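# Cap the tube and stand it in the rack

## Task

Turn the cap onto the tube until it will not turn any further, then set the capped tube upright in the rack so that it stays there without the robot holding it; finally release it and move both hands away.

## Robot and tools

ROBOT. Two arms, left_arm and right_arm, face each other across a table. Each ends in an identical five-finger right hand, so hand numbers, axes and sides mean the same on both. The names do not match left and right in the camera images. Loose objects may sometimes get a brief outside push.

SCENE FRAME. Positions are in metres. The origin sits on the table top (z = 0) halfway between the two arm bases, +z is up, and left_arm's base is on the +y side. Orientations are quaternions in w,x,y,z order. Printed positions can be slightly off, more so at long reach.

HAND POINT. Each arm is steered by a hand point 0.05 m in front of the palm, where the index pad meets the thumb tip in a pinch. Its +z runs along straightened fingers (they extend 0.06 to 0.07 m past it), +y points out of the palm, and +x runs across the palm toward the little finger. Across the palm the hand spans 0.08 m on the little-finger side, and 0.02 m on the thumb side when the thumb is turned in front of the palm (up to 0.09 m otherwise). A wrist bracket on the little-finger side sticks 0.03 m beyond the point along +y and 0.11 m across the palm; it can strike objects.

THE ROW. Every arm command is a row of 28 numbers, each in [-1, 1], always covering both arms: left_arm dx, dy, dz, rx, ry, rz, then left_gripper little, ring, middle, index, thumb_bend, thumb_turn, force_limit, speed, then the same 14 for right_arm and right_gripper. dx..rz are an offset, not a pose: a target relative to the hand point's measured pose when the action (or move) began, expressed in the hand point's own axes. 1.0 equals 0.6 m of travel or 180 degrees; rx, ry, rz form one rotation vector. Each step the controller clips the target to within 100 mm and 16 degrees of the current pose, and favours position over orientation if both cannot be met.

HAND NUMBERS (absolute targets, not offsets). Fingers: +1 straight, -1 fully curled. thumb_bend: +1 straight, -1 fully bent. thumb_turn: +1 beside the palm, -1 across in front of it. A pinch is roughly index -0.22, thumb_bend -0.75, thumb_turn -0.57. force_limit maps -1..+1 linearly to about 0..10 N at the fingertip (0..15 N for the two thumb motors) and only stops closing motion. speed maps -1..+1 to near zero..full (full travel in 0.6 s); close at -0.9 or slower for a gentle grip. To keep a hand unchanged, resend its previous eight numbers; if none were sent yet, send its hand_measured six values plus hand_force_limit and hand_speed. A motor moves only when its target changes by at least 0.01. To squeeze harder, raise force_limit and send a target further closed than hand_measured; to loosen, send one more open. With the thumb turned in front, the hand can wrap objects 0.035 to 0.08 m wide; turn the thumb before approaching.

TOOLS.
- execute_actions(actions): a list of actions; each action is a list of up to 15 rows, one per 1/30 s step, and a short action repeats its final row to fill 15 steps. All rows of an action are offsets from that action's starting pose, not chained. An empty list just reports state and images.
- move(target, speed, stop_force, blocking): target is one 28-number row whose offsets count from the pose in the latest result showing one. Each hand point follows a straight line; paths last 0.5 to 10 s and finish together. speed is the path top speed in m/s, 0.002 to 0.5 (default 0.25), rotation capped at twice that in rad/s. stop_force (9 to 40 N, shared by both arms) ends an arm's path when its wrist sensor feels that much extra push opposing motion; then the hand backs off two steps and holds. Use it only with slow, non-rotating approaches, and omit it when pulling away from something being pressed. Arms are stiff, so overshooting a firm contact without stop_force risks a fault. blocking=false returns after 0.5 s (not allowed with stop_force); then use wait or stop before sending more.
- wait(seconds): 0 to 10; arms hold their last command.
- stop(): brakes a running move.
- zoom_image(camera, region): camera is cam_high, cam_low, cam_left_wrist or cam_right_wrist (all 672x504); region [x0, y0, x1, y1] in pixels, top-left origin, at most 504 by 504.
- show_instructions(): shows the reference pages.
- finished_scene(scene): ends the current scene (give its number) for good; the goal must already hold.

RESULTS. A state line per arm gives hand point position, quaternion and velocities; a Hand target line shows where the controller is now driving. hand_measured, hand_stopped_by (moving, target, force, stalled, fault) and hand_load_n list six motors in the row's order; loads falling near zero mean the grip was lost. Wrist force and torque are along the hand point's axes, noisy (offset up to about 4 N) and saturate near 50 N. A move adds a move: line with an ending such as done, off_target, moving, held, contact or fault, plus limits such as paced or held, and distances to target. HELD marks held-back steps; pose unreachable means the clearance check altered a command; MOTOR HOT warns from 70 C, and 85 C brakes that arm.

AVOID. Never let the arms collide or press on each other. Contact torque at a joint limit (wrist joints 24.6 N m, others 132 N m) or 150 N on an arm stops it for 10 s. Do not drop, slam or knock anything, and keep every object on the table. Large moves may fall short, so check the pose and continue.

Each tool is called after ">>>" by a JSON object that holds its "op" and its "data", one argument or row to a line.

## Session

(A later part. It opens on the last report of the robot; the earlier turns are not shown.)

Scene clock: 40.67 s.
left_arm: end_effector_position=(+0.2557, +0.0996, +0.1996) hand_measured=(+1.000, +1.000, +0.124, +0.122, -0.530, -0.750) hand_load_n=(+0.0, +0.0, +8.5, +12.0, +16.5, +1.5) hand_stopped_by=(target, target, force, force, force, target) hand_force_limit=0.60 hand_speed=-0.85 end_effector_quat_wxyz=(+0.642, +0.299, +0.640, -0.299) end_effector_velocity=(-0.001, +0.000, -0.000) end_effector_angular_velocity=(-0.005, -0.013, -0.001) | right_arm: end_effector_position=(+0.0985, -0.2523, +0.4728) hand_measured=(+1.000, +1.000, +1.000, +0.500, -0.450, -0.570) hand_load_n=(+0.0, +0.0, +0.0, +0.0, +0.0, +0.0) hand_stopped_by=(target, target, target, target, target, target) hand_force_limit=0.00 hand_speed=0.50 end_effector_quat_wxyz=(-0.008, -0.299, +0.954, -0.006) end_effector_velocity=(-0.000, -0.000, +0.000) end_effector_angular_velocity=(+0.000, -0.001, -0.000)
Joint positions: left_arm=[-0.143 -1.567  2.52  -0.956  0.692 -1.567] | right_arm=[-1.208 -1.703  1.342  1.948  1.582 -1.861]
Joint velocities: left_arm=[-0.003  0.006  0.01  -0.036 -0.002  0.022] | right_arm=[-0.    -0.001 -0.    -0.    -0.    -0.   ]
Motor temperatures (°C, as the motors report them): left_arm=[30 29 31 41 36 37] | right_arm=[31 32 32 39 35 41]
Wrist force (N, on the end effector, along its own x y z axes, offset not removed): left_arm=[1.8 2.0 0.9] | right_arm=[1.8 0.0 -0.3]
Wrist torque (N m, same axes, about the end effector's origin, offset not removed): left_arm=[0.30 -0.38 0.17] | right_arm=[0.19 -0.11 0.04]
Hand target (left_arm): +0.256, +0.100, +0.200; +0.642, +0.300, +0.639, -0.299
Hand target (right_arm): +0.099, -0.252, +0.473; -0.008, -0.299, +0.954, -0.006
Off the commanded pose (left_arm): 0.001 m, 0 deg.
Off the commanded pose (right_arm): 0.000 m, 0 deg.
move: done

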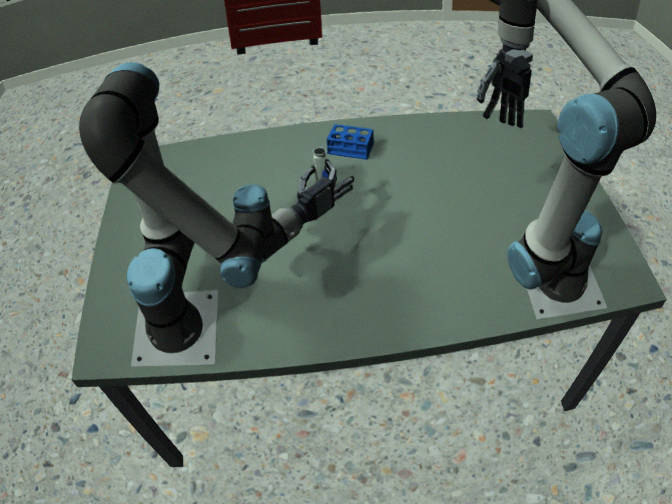

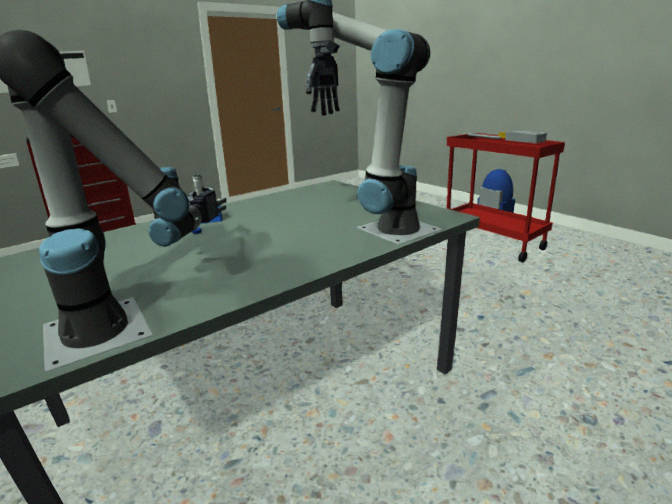

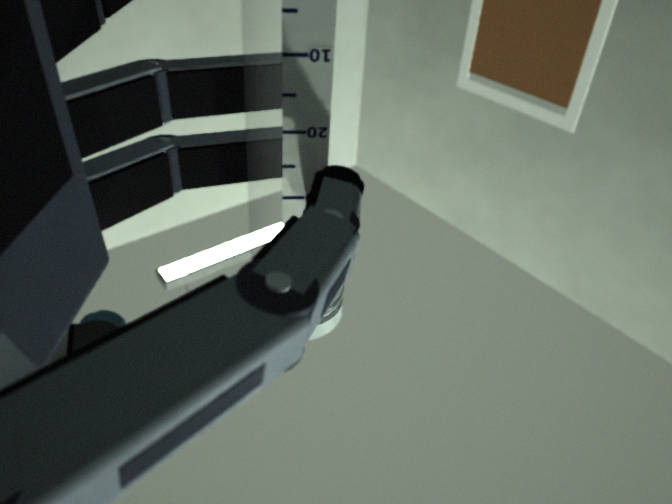

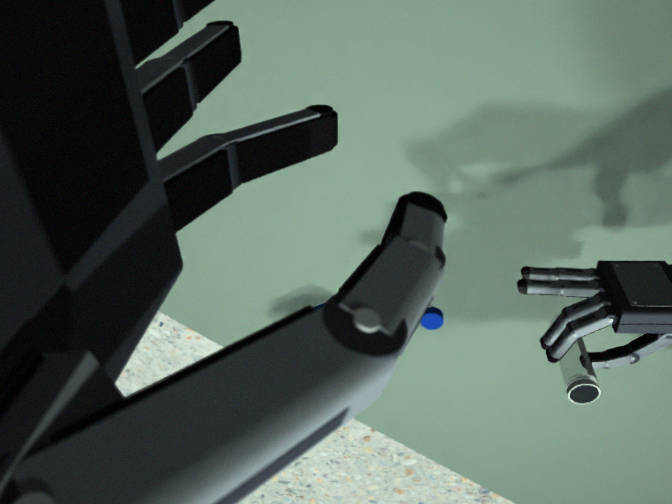

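>>> {"op": "move", "data": {
  "target": [0,0,0,0,0,0,1,1,-0.42,-0.4,-0.9,-0.75,0.6,-0.85, -0.37,-0.053,0.283,0,0,-0.556,1,1,1,0.5,-0.45,-0.57,0,0.5],
  "speed": 0.45
}}

>>> {"op": "move", "data": {
  "target": [0,0,0,0,0,0,1,1,-0.42,-0.4,-0.9,-0.75,0.6,-0.85, -0.047,-0.353,0.383,0.38,0,0,1,1,1,0.5,-0.45,-0.57,0,0.5],
  "speed": 0.4
}}

Scene clock: 49.23 s.
left_arm: end_effector_position=(+0.2557, +0.0996, +0.1996) hand_measured=(+1.000, +1.000, +0.124, +0.122, -0.530, -0.750) hand_load_n=(+0.0, +0.0, +8.5, +12.0, +16.5, +1.5) hand_stopped_by=(target, target, force, force, force, target) hand_force_limit=0.60 hand_speed=-0.85 end_effector_quat_wxyz=(+0.642, +0.299, +0.640, -0.299) end_effector_velocity=(-0.001, -0.000, -0.000) end_effector_angular_velocity=(+0.001, -0.000, -0.001) | right_arm: end_effector_position=(+0.2970, -0.1551, +0.2989) hand_measured=(+1.000, +1.000, +1.000, +0.500, -0.450, -0.570) hand_load_n=(+0.0, +0.0, +0.0, +0.0, +0.0, +0.0) hand_stopped_by=(target, target, target, target, target, target) hand_force_limit=0.00 hand_speed=0.50 end_effector_quat_wxyz=(-0.009, -0.923, +0.384, +0.003) end_effector_velocity=(+0.001, +0.001, -0.001) end_effector_angular_velocity=(-0.001, +0.002, +0.013)
Joint positions: left_arm=[-0.143 -1.567  2.52  -0.956  0.692 -1.567] | right_arm=[-1.025 -0.933  0.825  1.697  1.578 -3.424]
Joint velocities: left_arm=[-0.002  0.     0.     0.    -0.    -0.   ] | right_arm=[ 0.002  0.007 -0.01   0.005 -0.    -0.011]
Motor temperatures (°C, as the motors report them): left_arm=[30 29 31 41 36 37] | right_arm=[31 32 32 39 35 41]
Wrist force (N, on the end effector, along its own x y z axes, offset not removed): left_arm=[2.8 1.2 1.0] | right_arm=[-0.1 1.8 0.5]
Wrist torque (N m, same axes, about the end effector's origin, offset not removed): left_arm=[0.24 -0.52 0.25] | right_arm=[0.36 0.18 0.07]
Hand target (left_arm): +0.256, +0.100, +0.200; +0.642, +0.299, +0.640, -0.299
Hand target (right_arm): +0.297, -0.155, +0.299; +0.010, +0.923, -0.384, -0.003
Off the commanded pose (left_arm): 0.000 m, 0 deg.
Off the commanded pose (right_arm): 0.001 m, 0 deg.
move: done

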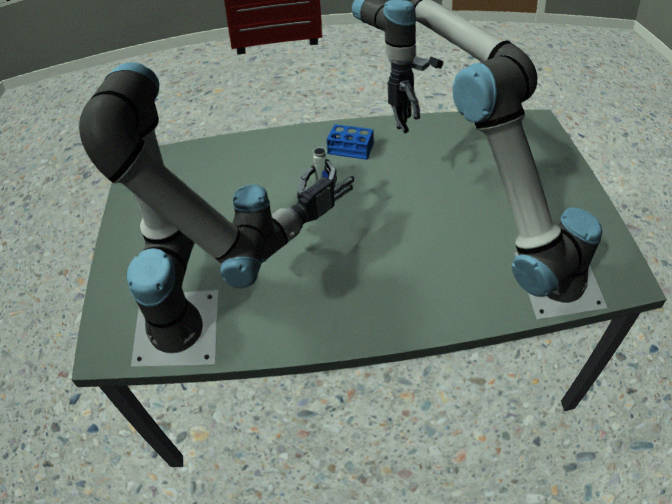

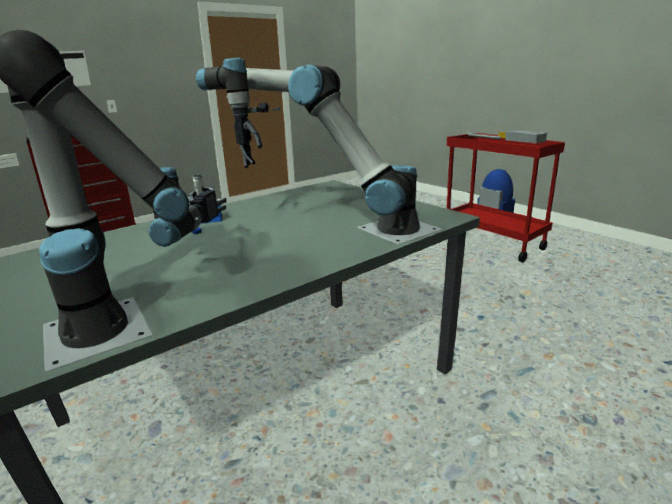

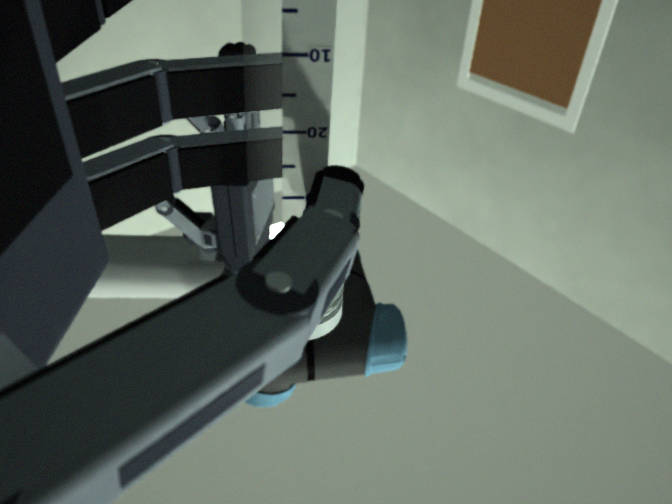

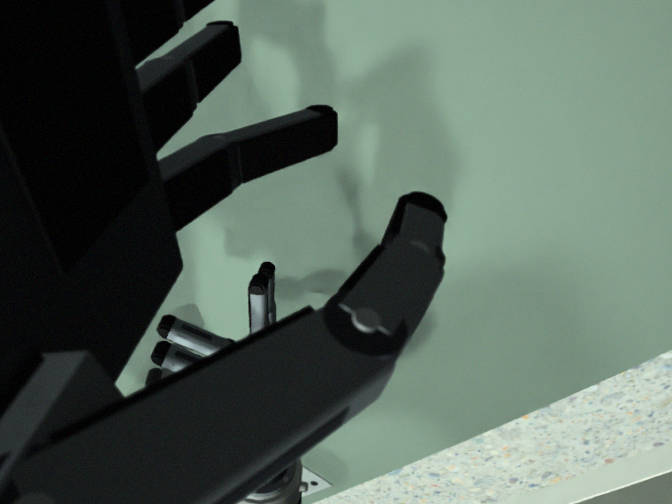

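Scene clock: 51.47 s.
left_arm: end_effector_position=(+0.2557, +0.0996, +0.1996) hand_measured=(+1.000, +1.000, +0.124, +0.122, -0.530, -0.750) hand_load_n=(+0.0, +0.0, +8.5, +12.0, +16.5, +1.5) hand_stopped_by=(target, target, force, force, force, target) hand_force_limit=0.60 hand_speed=-0.85 end_effector_quat_wxyz=(+0.642, +0.299, +0.640, -0.299) end_effector_velocity=(-0.000, -0.000, +0.000) end_effector_angular_velocity=(+0.001, -0.000, -0.001) | right_arm: end_effector_position=(+0.4246, +0.0100, +0.0650) hand_measured=(+1.000, +1.000, +1.000, +0.500, -0.450, -0.570) hand_load_n=(+0.0, +0.0, +0.0, +0.0, +0.0, +0.0) hand_stopped_by=(target, target, target, target, target, target) hand_force_limit=0.00 hand_speed=0.50 end_effector_quat_wxyz=(+0.510, -0.770, +0.319, -0.214) end_effector_velocity=(+0.001, +0.001, -0.001) end_effector_angular_velocity=(+0.007, -0.009, -0.001)
Joint positions: left_arm=[-0.143 -1.567  2.52  -0.956  0.692 -1.567] | right_arm=[-1.009 -1.088  1.715 -0.216  1.327 -3.251]
Joint velocities: left_arm=[-0.001 -0.001 -0.     0.002  0.     0.   ] | right_arm=[ 0.001  0.002  0.005 -0.02   0.001  0.002]
Motor temperatures (°C, as the motors report them): left_arm=[30 29 31 41 36 37] | right_arm=[31 32 32 39 35 41]
Wrist force (N, on the end effector, along its own x y z axes, offset not removed): left_arm=[1.8 0.4 1.6] | right_arm=[-0.7 0.9 -1.6]
Wrist torque (N m, same axes, about the end effector's origin, offset not removed): left_arm=[0.02 -0.41 0.15] | right_arm=[0.37 0.38 -0.08]
Hand target (left_arm): +0.256, +0.100, +0.200; +0.642, +0.299, +0.640, -0.299
Hand target (right_arm): +0.425, +0.010, +0.065; -0.511, +0.769, -0.319, +0.214
Off the commanded pose (left_arm): 0.000 m, 0 deg.
Off the commanded pose (right_arm): 0.001 m, 0 deg.
move: done

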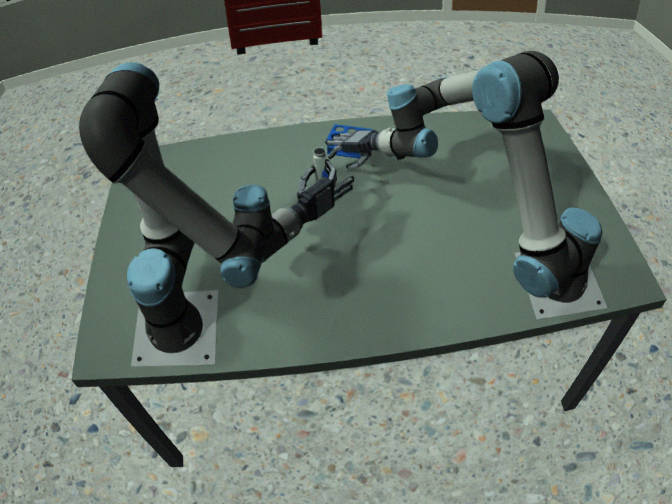

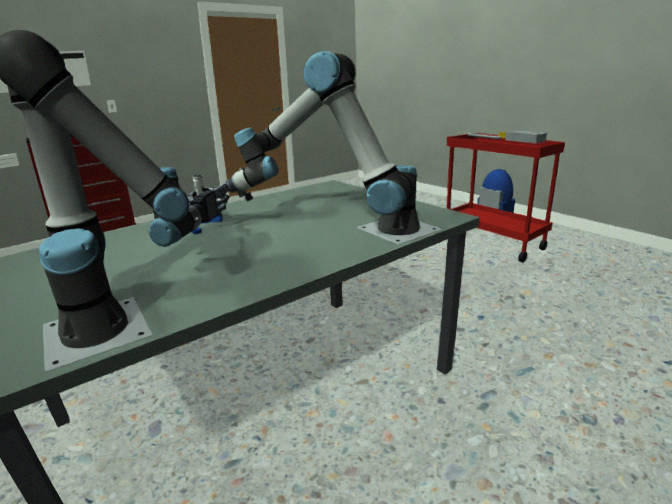

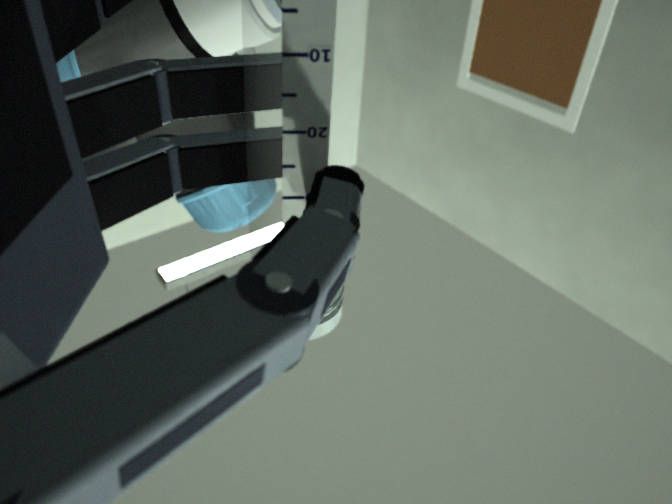

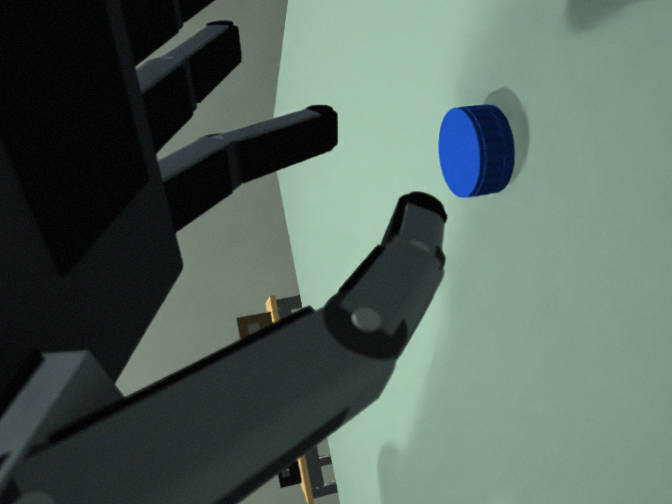

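>>> {"op": "execute_actions", "data": {
  "actions": []
}}

Scene clock: 64.67 s.
left_arm: end_effector_position=(+0.2557, +0.0996, +0.1996) hand_measured=(+1.000, +1.000, +0.124, +0.122, -0.530, -0.750) hand_load_n=(+0.0, +0.0, +8.5, +12.0, +16.5, +1.5) hand_stopped_by=(target, target, force, force, force, target) hand_force_limit=0.60 hand_speed=-0.85 end_effector_quat_wxyz=(+0.642, +0.299, +0.640, -0.299) end_effector_velocity=(-0.000, -0.000, -0.000) end_effector_angular_velocity=(+0.000, -0.000, -0.001) | right_arm: end_effector_position=(+0.4248, +0.0101, +0.0649) hand_measured=(+1.000, +1.000, +1.000, +0.500, -0.450, -0.570) hand_load_n=(+0.0, +0.0, +0.0, +0.0, +0.0, +0.0) hand_stopped_by=(target, target, target, target, target, target) hand_force_limit=0.00 hand_speed=0.50 end_effector_quat_wxyz=(+0.511, -0.769, +0.319, -0.214) end_effector_velocity=(+0.000, +0.000, +0.000) end_effector_angular_velocity=(-0.000, -0.001, +0.000)
Joint positions: left_arm=[-0.143 -1.567  2.52  -0.956  0.692 -1.567] | right_arm=[-1.009 -1.088  1.716 -0.218  1.327 -3.251]
Joint velocities: left_arm=[-0.001  0.     0.    -0.    -0.    -0.   ] | right_arm=[ 0.  0. -0. -0.  0. -0.]
Motor temperatures (°C, as the motors report them): left_arm=[30 29 31 41 36 37] | right_arm=[31 32 32 39 35 41]
Wrist force (N, on the end effector, along its own x y z axes, offset not removed): left_arm=[3.2 1.8 0.6] | right_arm=[0.7 2.4 -0.6]
Wrist torque (N m, same axes, about the end effector's origin, offset not removed): left_arm=[0.31 -0.59 0.38] | right_arm=[0.49 -0.01 0.13]
Hand target (left_arm): +0.256, +0.100, +0.200; +0.642, +0.299, +0.640, -0.299
Hand target (right_arm): +0.425, +0.010, +0.065; -0.511, +0.769, -0.319, +0.214
Off the commanded pose (left_arm): 0.000 m, 0 deg.
Off the commanded pose (right_arm): 0.001 m, 0 deg.

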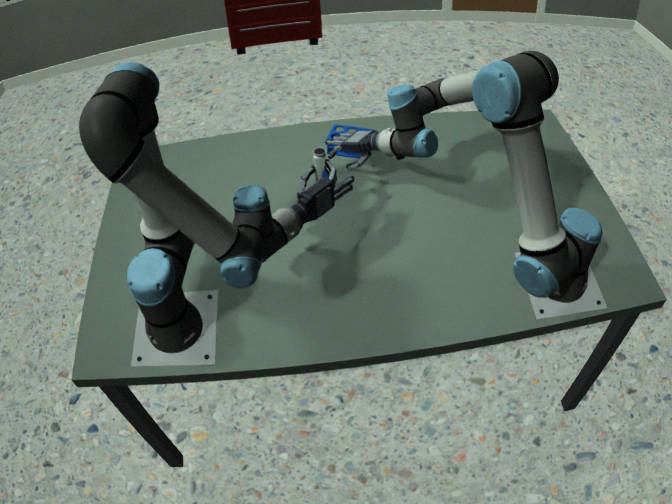

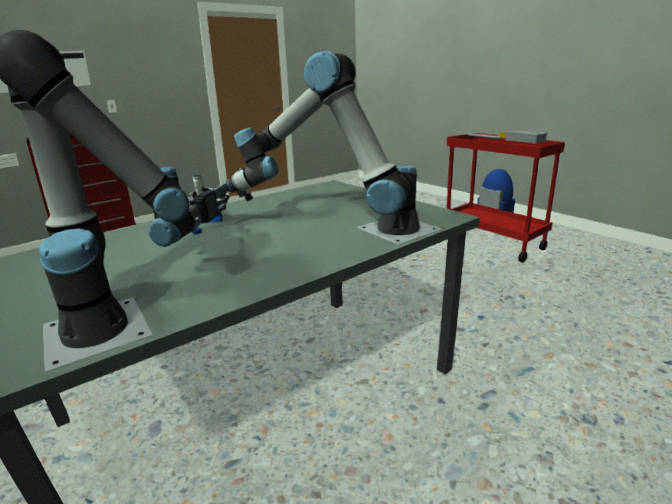

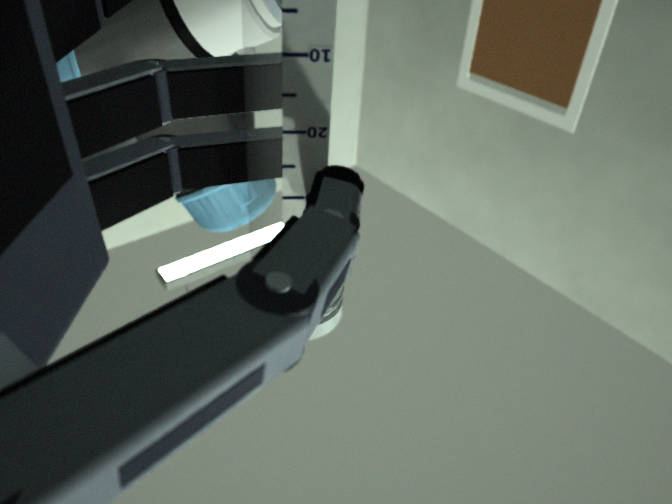

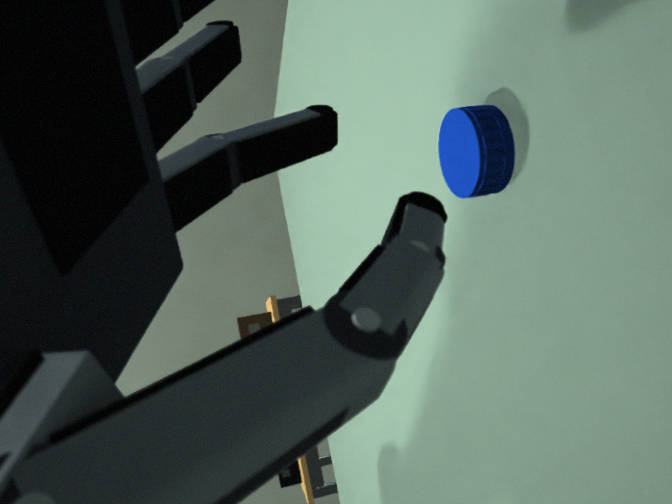

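>>> {"op": "move", "data": {
  "target": [0,0,0,0,0,0,1,1,-0.42,-0.4,-0.9,-0.75,0.6,-0.85,-0.025,0.0035,0.056,0,0,0,1,1,1,0.5,-0.45,-0.57,0,0.5],
  "speed": 0.08
}}

Scene clock: 68.53 s.
left_arm: end_effector_position=(+0.2557, +0.0996, +0.1996) hand_measured=(+1.000, +1.000, +0.124, +0.122, -0.530, -0.750) hand_load_n=(+0.0, +0.0, +8.5, +12.0, +16.5, +1.5) hand_stopped_by=(target, target, force, force, force, target) hand_force_limit=0.60 hand_speed=-0.85 end_effector_quat_wxyz=(+0.642, +0.299, +0.640, -0.299) end_effector_velocity=(+0.000, +0.000, -0.000) end_effector_angular_velocity=(+0.000, -0.000, +0.001) | right_arm: end_effector_position=(+0.4356, +0.0418, +0.0500) hand_measured=(+1.000, +1.000, +1.000, +0.500, -0.450, -0.570) hand_load_n=(+0.0, +0.0, +0.0, +0.0, +0.0, +0.0) hand_stopped_by=(target, target, target, target, target, target) hand_force_limit=0.00 hand_speed=0.50 end_effector_quat_wxyz=(+0.511, -0.769, +0.319, -0.214) end_effector_velocity=(+0.002, +0.001, -0.001) end_effector_angular_velocity=(+0.000, -0.001, -0.002)
Joint positions: left_arm=[-0.143 -1.567  2.52  -0.956  0.692 -1.567] | right_arm=[-0.965 -1.008  1.629 -0.215  1.368 -3.233]
Joint velocities: left_arm=[ 0.     0.001  0.    -0.001 -0.     0.   ] | right_arm=[ 0.     0.004 -0.005  0.     0.002  0.001]
Motor temperatures (°C, as the motors report them): left_arm=[30 29 31 41 36 37] | right_arm=[31 32 32 39 35 41]
Wrist force (N, on the end effector, along its own x y z axes, offset not removed): left_arm=[1.8 0.2 0.4] | right_arm=[0.1 1.0 0.3]
Wrist torque (N m, same axes, about the end effector's origin, offset not removed): left_arm=[0.05 -0.44 0.21] | right_arm=[0.17 0.12 0.03]
Hand target (left_arm): +0.256, +0.100, +0.200; +0.642, +0.299, +0.640, -0.299
Hand target (right_arm): +0.436, +0.042, +0.050; -0.511, +0.769, -0.319, +0.214
Off the commanded pose (left_arm): 0.000 m, 0 deg.
Off the commanded pose (right_arm): 0.000 m, 0 deg.
move: done

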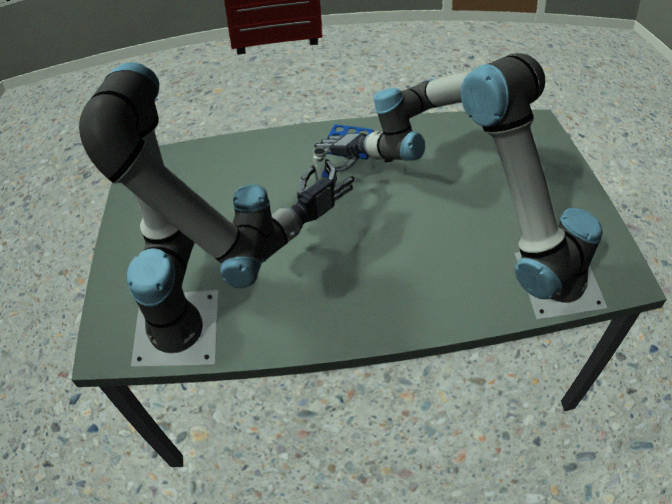

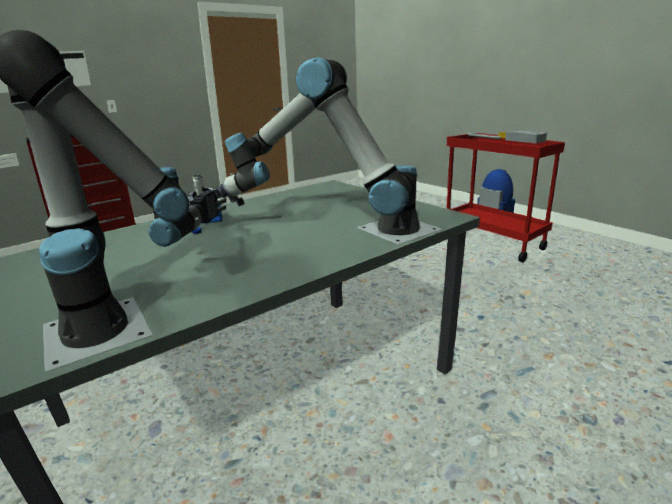

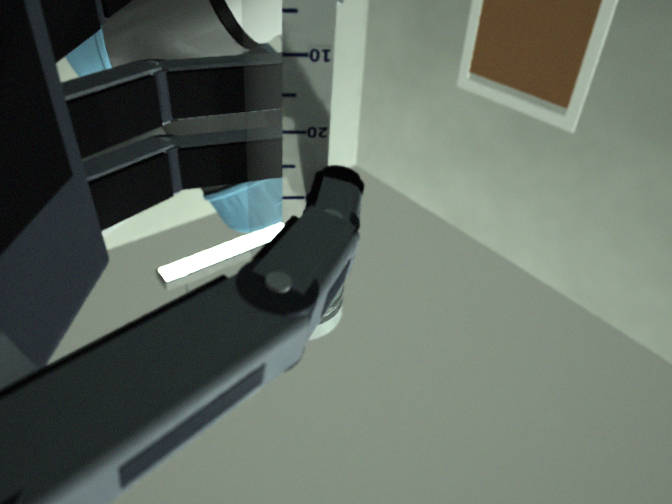

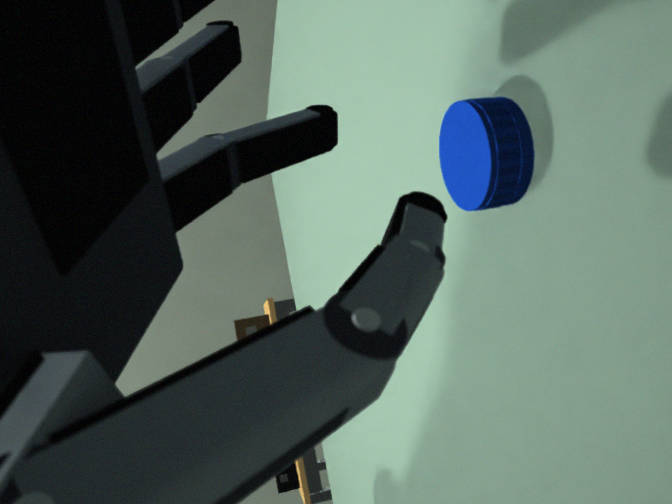

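Descend 2.2 cm.

>>> {"op": "move", "data": {
  "target": [0,0,0,0,0,0,1,1,-0.42,-0.4,-0.9,-0.75,0.6,-0.85,0,0.034,0.0145,0,0,0,1,1,1,0.5,-0.45,-0.57,0,0.5],
  "speed": 0.04
}}

Scene clock: 72.90 s.
left_arm: end_effector_position=(+0.2557, +0.0996, +0.1996) hand_measured=(+1.000, +1.000, +0.124, +0.122, -0.530, -0.750) hand_load_n=(+0.0, +0.0, +8.5, +12.0, +16.5, +1.5) hand_stopped_by=(target, target, force, force, force, target) hand_force_limit=0.60 hand_speed=-0.85 end_effector_quat_wxyz=(+0.642, +0.299, +0.640, -0.299) end_effector_velocity=(-0.000, +0.000, -0.000) end_effector_angular_velocity=(+0.002, -0.000, -0.000) | right_arm: end_effector_position=(+0.4357, +0.0418, +0.0280) hand_measured=(+1.000, +1.000, +1.000, +0.500, -0.450, -0.570) hand_load_n=(+0.0, +0.0, +0.0, +0.0, +0.0, +0.0) hand_stopped_by=(target, target, target, target, target, target) hand_force_limit=0.00 hand_speed=0.50 end_effector_quat_wxyz=(+0.511, -0.769, +0.319, -0.214) end_effector_velocity=(-0.001, +0.001, -0.002) end_effector_angular_velocity=(-0.000, +0.000, +0.001)
Joint positions: left_arm=[-0.143 -1.567  2.52  -0.956  0.692 -1.567] | right_arm=[-0.965 -0.977  1.644 -0.262  1.367 -3.233]
Joint velocities: left_arm=[-0.     0.     0.     0.001  0.    -0.   ] | right_arm=[ 0.001  0.004  0.001 -0.005  0.    -0.   ]
Motor temperatures (°C, as the motors report them): left_arm=[30 29 31 41 36 37] | right_arm=[31 32 32 39 35 41]
Wrist force (N, on the end effector, along its own x y z axes, offset not removed): left_arm=[2.0 0.5 1.2] | right_arm=[-1.2 0.0 1.4]
Wrist torque (N m, same axes, about the end effector's origin, offset not removed): left_arm=[0.06 -0.44 0.18] | right_arm=[0.01 0.22 -0.04]
Hand target (left_arm): +0.256, +0.100, +0.200; +0.642, +0.299, +0.640, -0.299
Hand target (right_arm): +0.436, +0.042, +0.028; -0.511, +0.769, -0.319, +0.214
Off the commanded pose (left_arm): 0.000 m, 0 deg.
Off the commanded pose (right_arm): 0.000 m, 0 deg.
move: done

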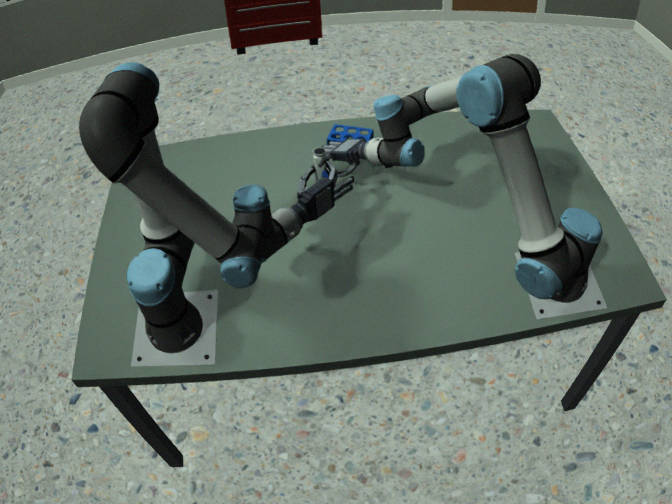

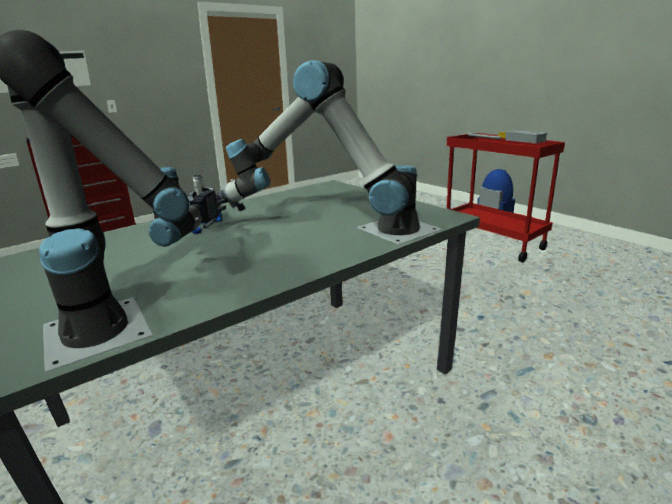

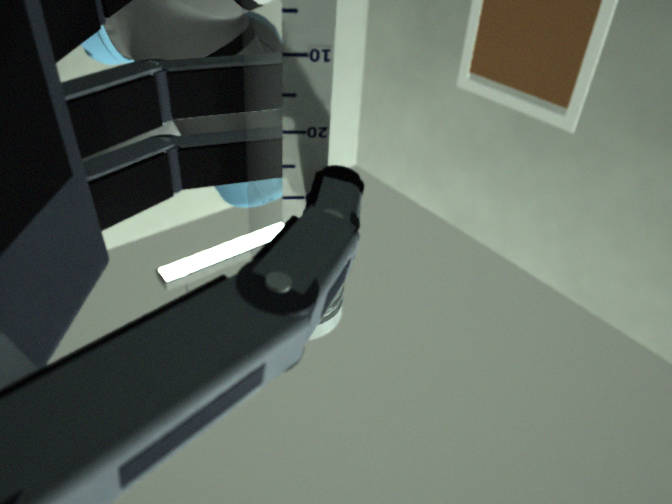

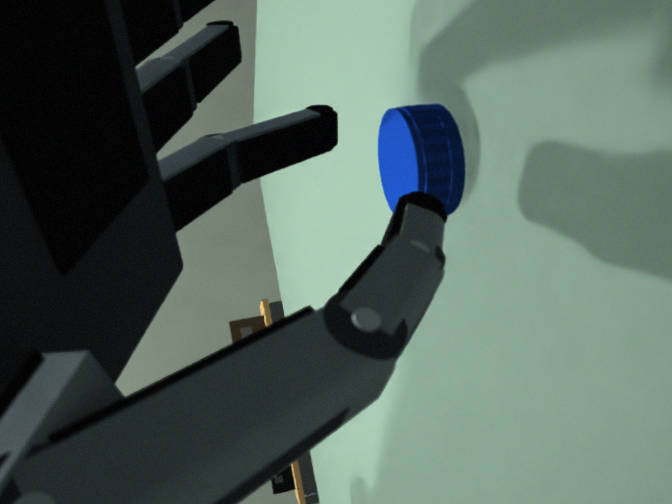

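>>> {"op": "move", "data": {
  "target": [0,0,0,0,0,0,1,1,-0.42,-0.4,-0.9,-0.75,0.6,-0.85,0,0.016,0.0177,0,0,0,1,1,1,0.65,-0.45,-0.57,0,0.5],
  "speed": 0.02
}}

>>> {"op": "move", "data": {
  "target": [0,0,0,0,0,0,1,1,-0.42,-0.4,-0.9,-0.75,0.6,-0.85,0,0,0,0,0,0,1,1,1,-0.3,-0.45,-0.57,0,-0.8]
}}

Scene clock: 78.17 s.
left_arm: end_effector_position=(+0.2557, +0.0996, +0.1996) hand_measured=(+1.000, +1.000, +0.124, +0.122, -0.530, -0.750) hand_load_n=(+0.0, +0.0, +8.5, +12.0, +16.5, +1.5) hand_stopped_by=(target, target, force, force, force, target) hand_force_limit=0.60 hand_speed=-0.85 end_effector_quat_wxyz=(+0.642, +0.299, +0.640, -0.299) end_effector_velocity=(-0.000, -0.000, +0.000) end_effector_angular_velocity=(+0.000, -0.000, -0.001) | right_arm: end_effector_position=(+0.4400, +0.0460, +0.0152) hand_measured=(+1.000, +1.000, +1.000, +0.650, -0.450, -0.570) hand_load_n=(+0.0, +0.0, +0.0, +0.0, +0.0, +0.0) hand_stopped_by=(target, target, target, target, target, target) hand_force_limit=0.00 hand_speed=0.50 end_effector_quat_wxyz=(+0.511, -0.769, +0.319, -0.214) end_effector_velocity=(+0.001, +0.001, -0.002) end_effector_angular_velocity=(+0.000, +0.001, -0.001)
Joint positions: left_arm=[-0.143 -1.567  2.52  -0.956  0.692 -1.567] | right_arm=[-0.962 -0.947  1.632 -0.28   1.37  -3.232]
Joint velocities: left_arm=[-0.001 -0.001  0.     0.001 -0.     0.   ] | right_arm=[-0.     0.006 -0.003 -0.003  0.     0.001]
Motor temperatures (°C, as the motors report them): left_arm=[30 29 31 41 36 37] | right_arm=[31 32 32 39 35 41]
Wrist force (N, on the end effector, along its own x y z axes, offset not removed): left_arm=[2.2 -0.6 0.0] | right_arm=[-1.4 1.3 0.9]
Wrist torque (N m, same axes, about the end effector's origin, offset not removed): left_arm=[-0.07 -0.48 0.18] | right_arm=[0.20 0.26 0.02]
Hand target (left_arm): +0.256, +0.100, +0.200; +0.642, +0.299, +0.640, -0.299
Hand target (right_arm): +0.440, +0.046, +0.015; -0.511, +0.769, -0.319, +0.214
Off the commanded pose (left_arm): 0.000 m, 0 deg.
Off the commanded pose (right_arm): 0.000 m, 0 deg.
move: done

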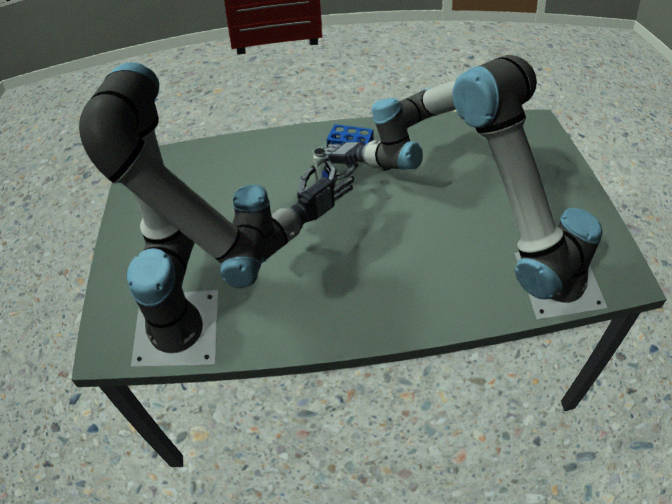

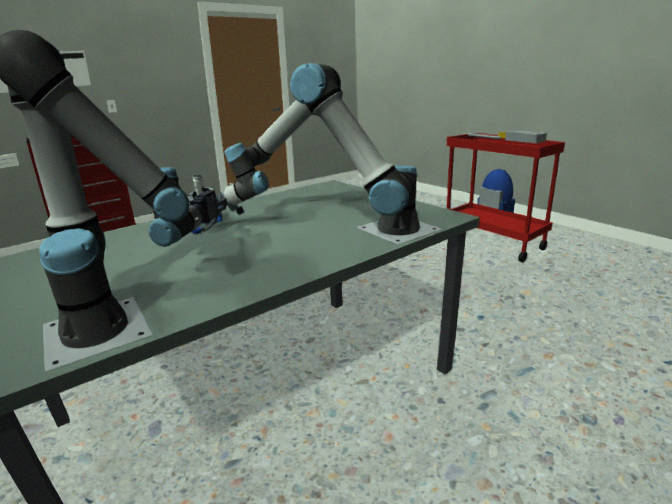

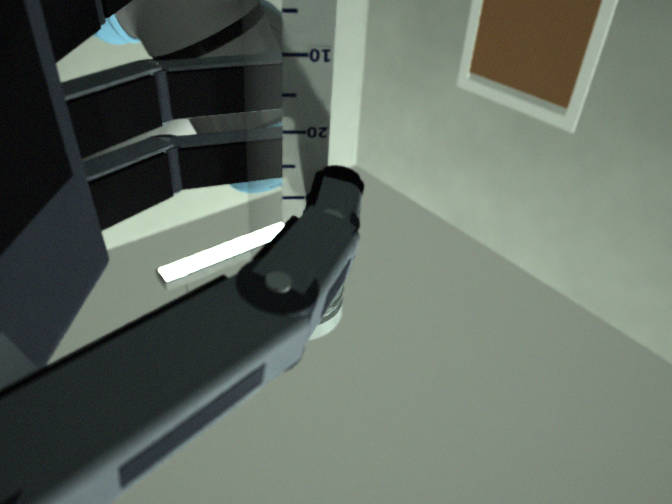

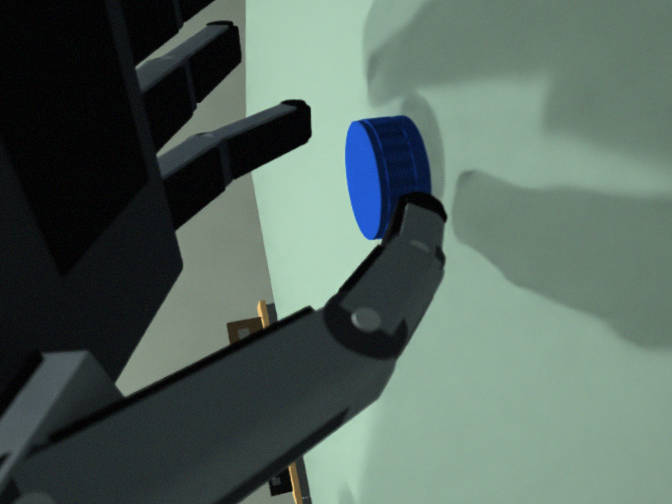

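Scene clock: 79.73 s.
left_arm: end_effector_position=(+0.2557, +0.0996, +0.1996) hand_measured=(+1.000, +1.000, +0.124, +0.122, -0.530, -0.750) hand_load_n=(+0.0, +0.0, +8.5, +12.0, +16.5, +1.5) hand_stopped_by=(target, target, force, force, force, target) hand_force_limit=0.60 hand_speed=-0.85 end_effector_quat_wxyz=(+0.642, +0.299, +0.640, -0.299) end_effector_velocity=(-0.000, -0.000, +0.000) end_effector_angular_velocity=(-0.001, +0.000, -0.000) | right_arm: end_effector_position=(+0.4400, +0.0460, +0.0153) hand_measured=(+1.000, +1.000, +1.000, +0.220, -0.450, -0.570) hand_load_n=(+0.0, +0.0, +0.0, +5.0, +2.0, +0.0) hand_stopped_by=(target, target, target, force, target, target) hand_force_limit=0.00 hand_speed=-0.80 end_effector_quat_wxyz=(+0.511, -0.769, +0.319, -0.214) end_effector_velocity=(+0.000, +0.000, +0.000) end_effector_angular_velocity=(+0.001, -0.001, -0.000)
Joint positions: left_arm=[-0.143 -1.567  2.52  -0.956  0.692 -1.567] | right_arm=[-0.962 -0.947  1.632 -0.28   1.37  -3.232]
Joint velocities: left_arm=[-0.    -0.    -0.    -0.001 -0.    -0.   ] | right_arm=[-0.     0.    -0.    -0.001 -0.     0.001]
Motor temperatures (°C, as the motors report them): left_arm=[30 29 31 41 36 37] | right_arm=[31 32 32 39 35 41]
Wrist force (N, on the end effector, along its own x y z axes, offset not removed): left_arm=[2.6 1.0 1.0] | right_arm=[1.7 -1.5 -2.3]
Wrist torque (N m, same axes, about the end effector's origin, offset not removed): left_arm=[0.13 -0.65 0.30] | right_arm=[0.50 -0.07 0.20]
Hand target (left_arm): +0.256, +0.100, +0.200; +0.642, +0.299, +0.640, -0.299
Hand target (right_arm): +0.440, +0.046, +0.015; -0.511, +0.769, -0.319, +0.214
Off the commanded pose (left_arm): 0.000 m, 0 deg.
Off the commanded pose (right_arm): 0.000 m, 0 deg.
move: done

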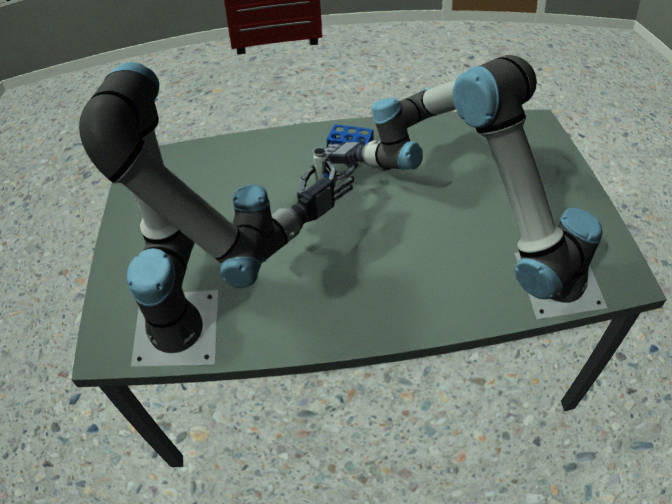

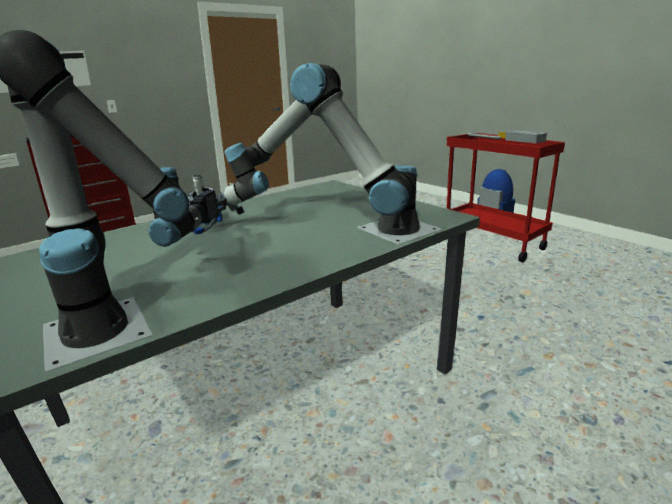

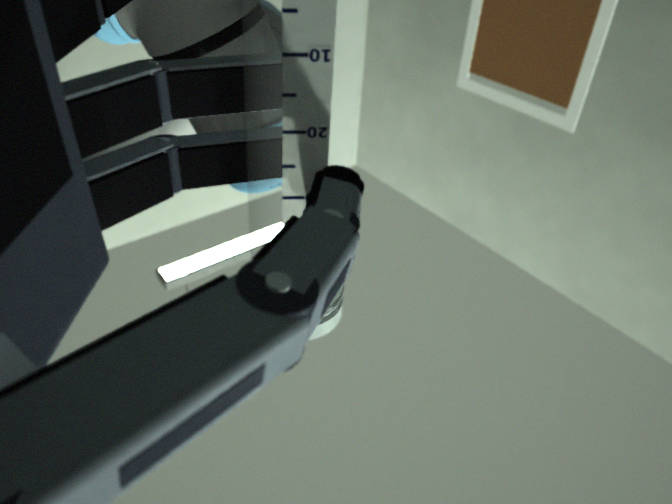

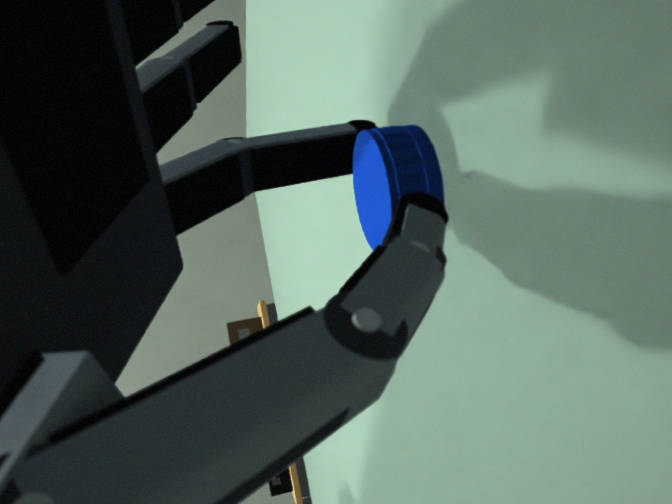

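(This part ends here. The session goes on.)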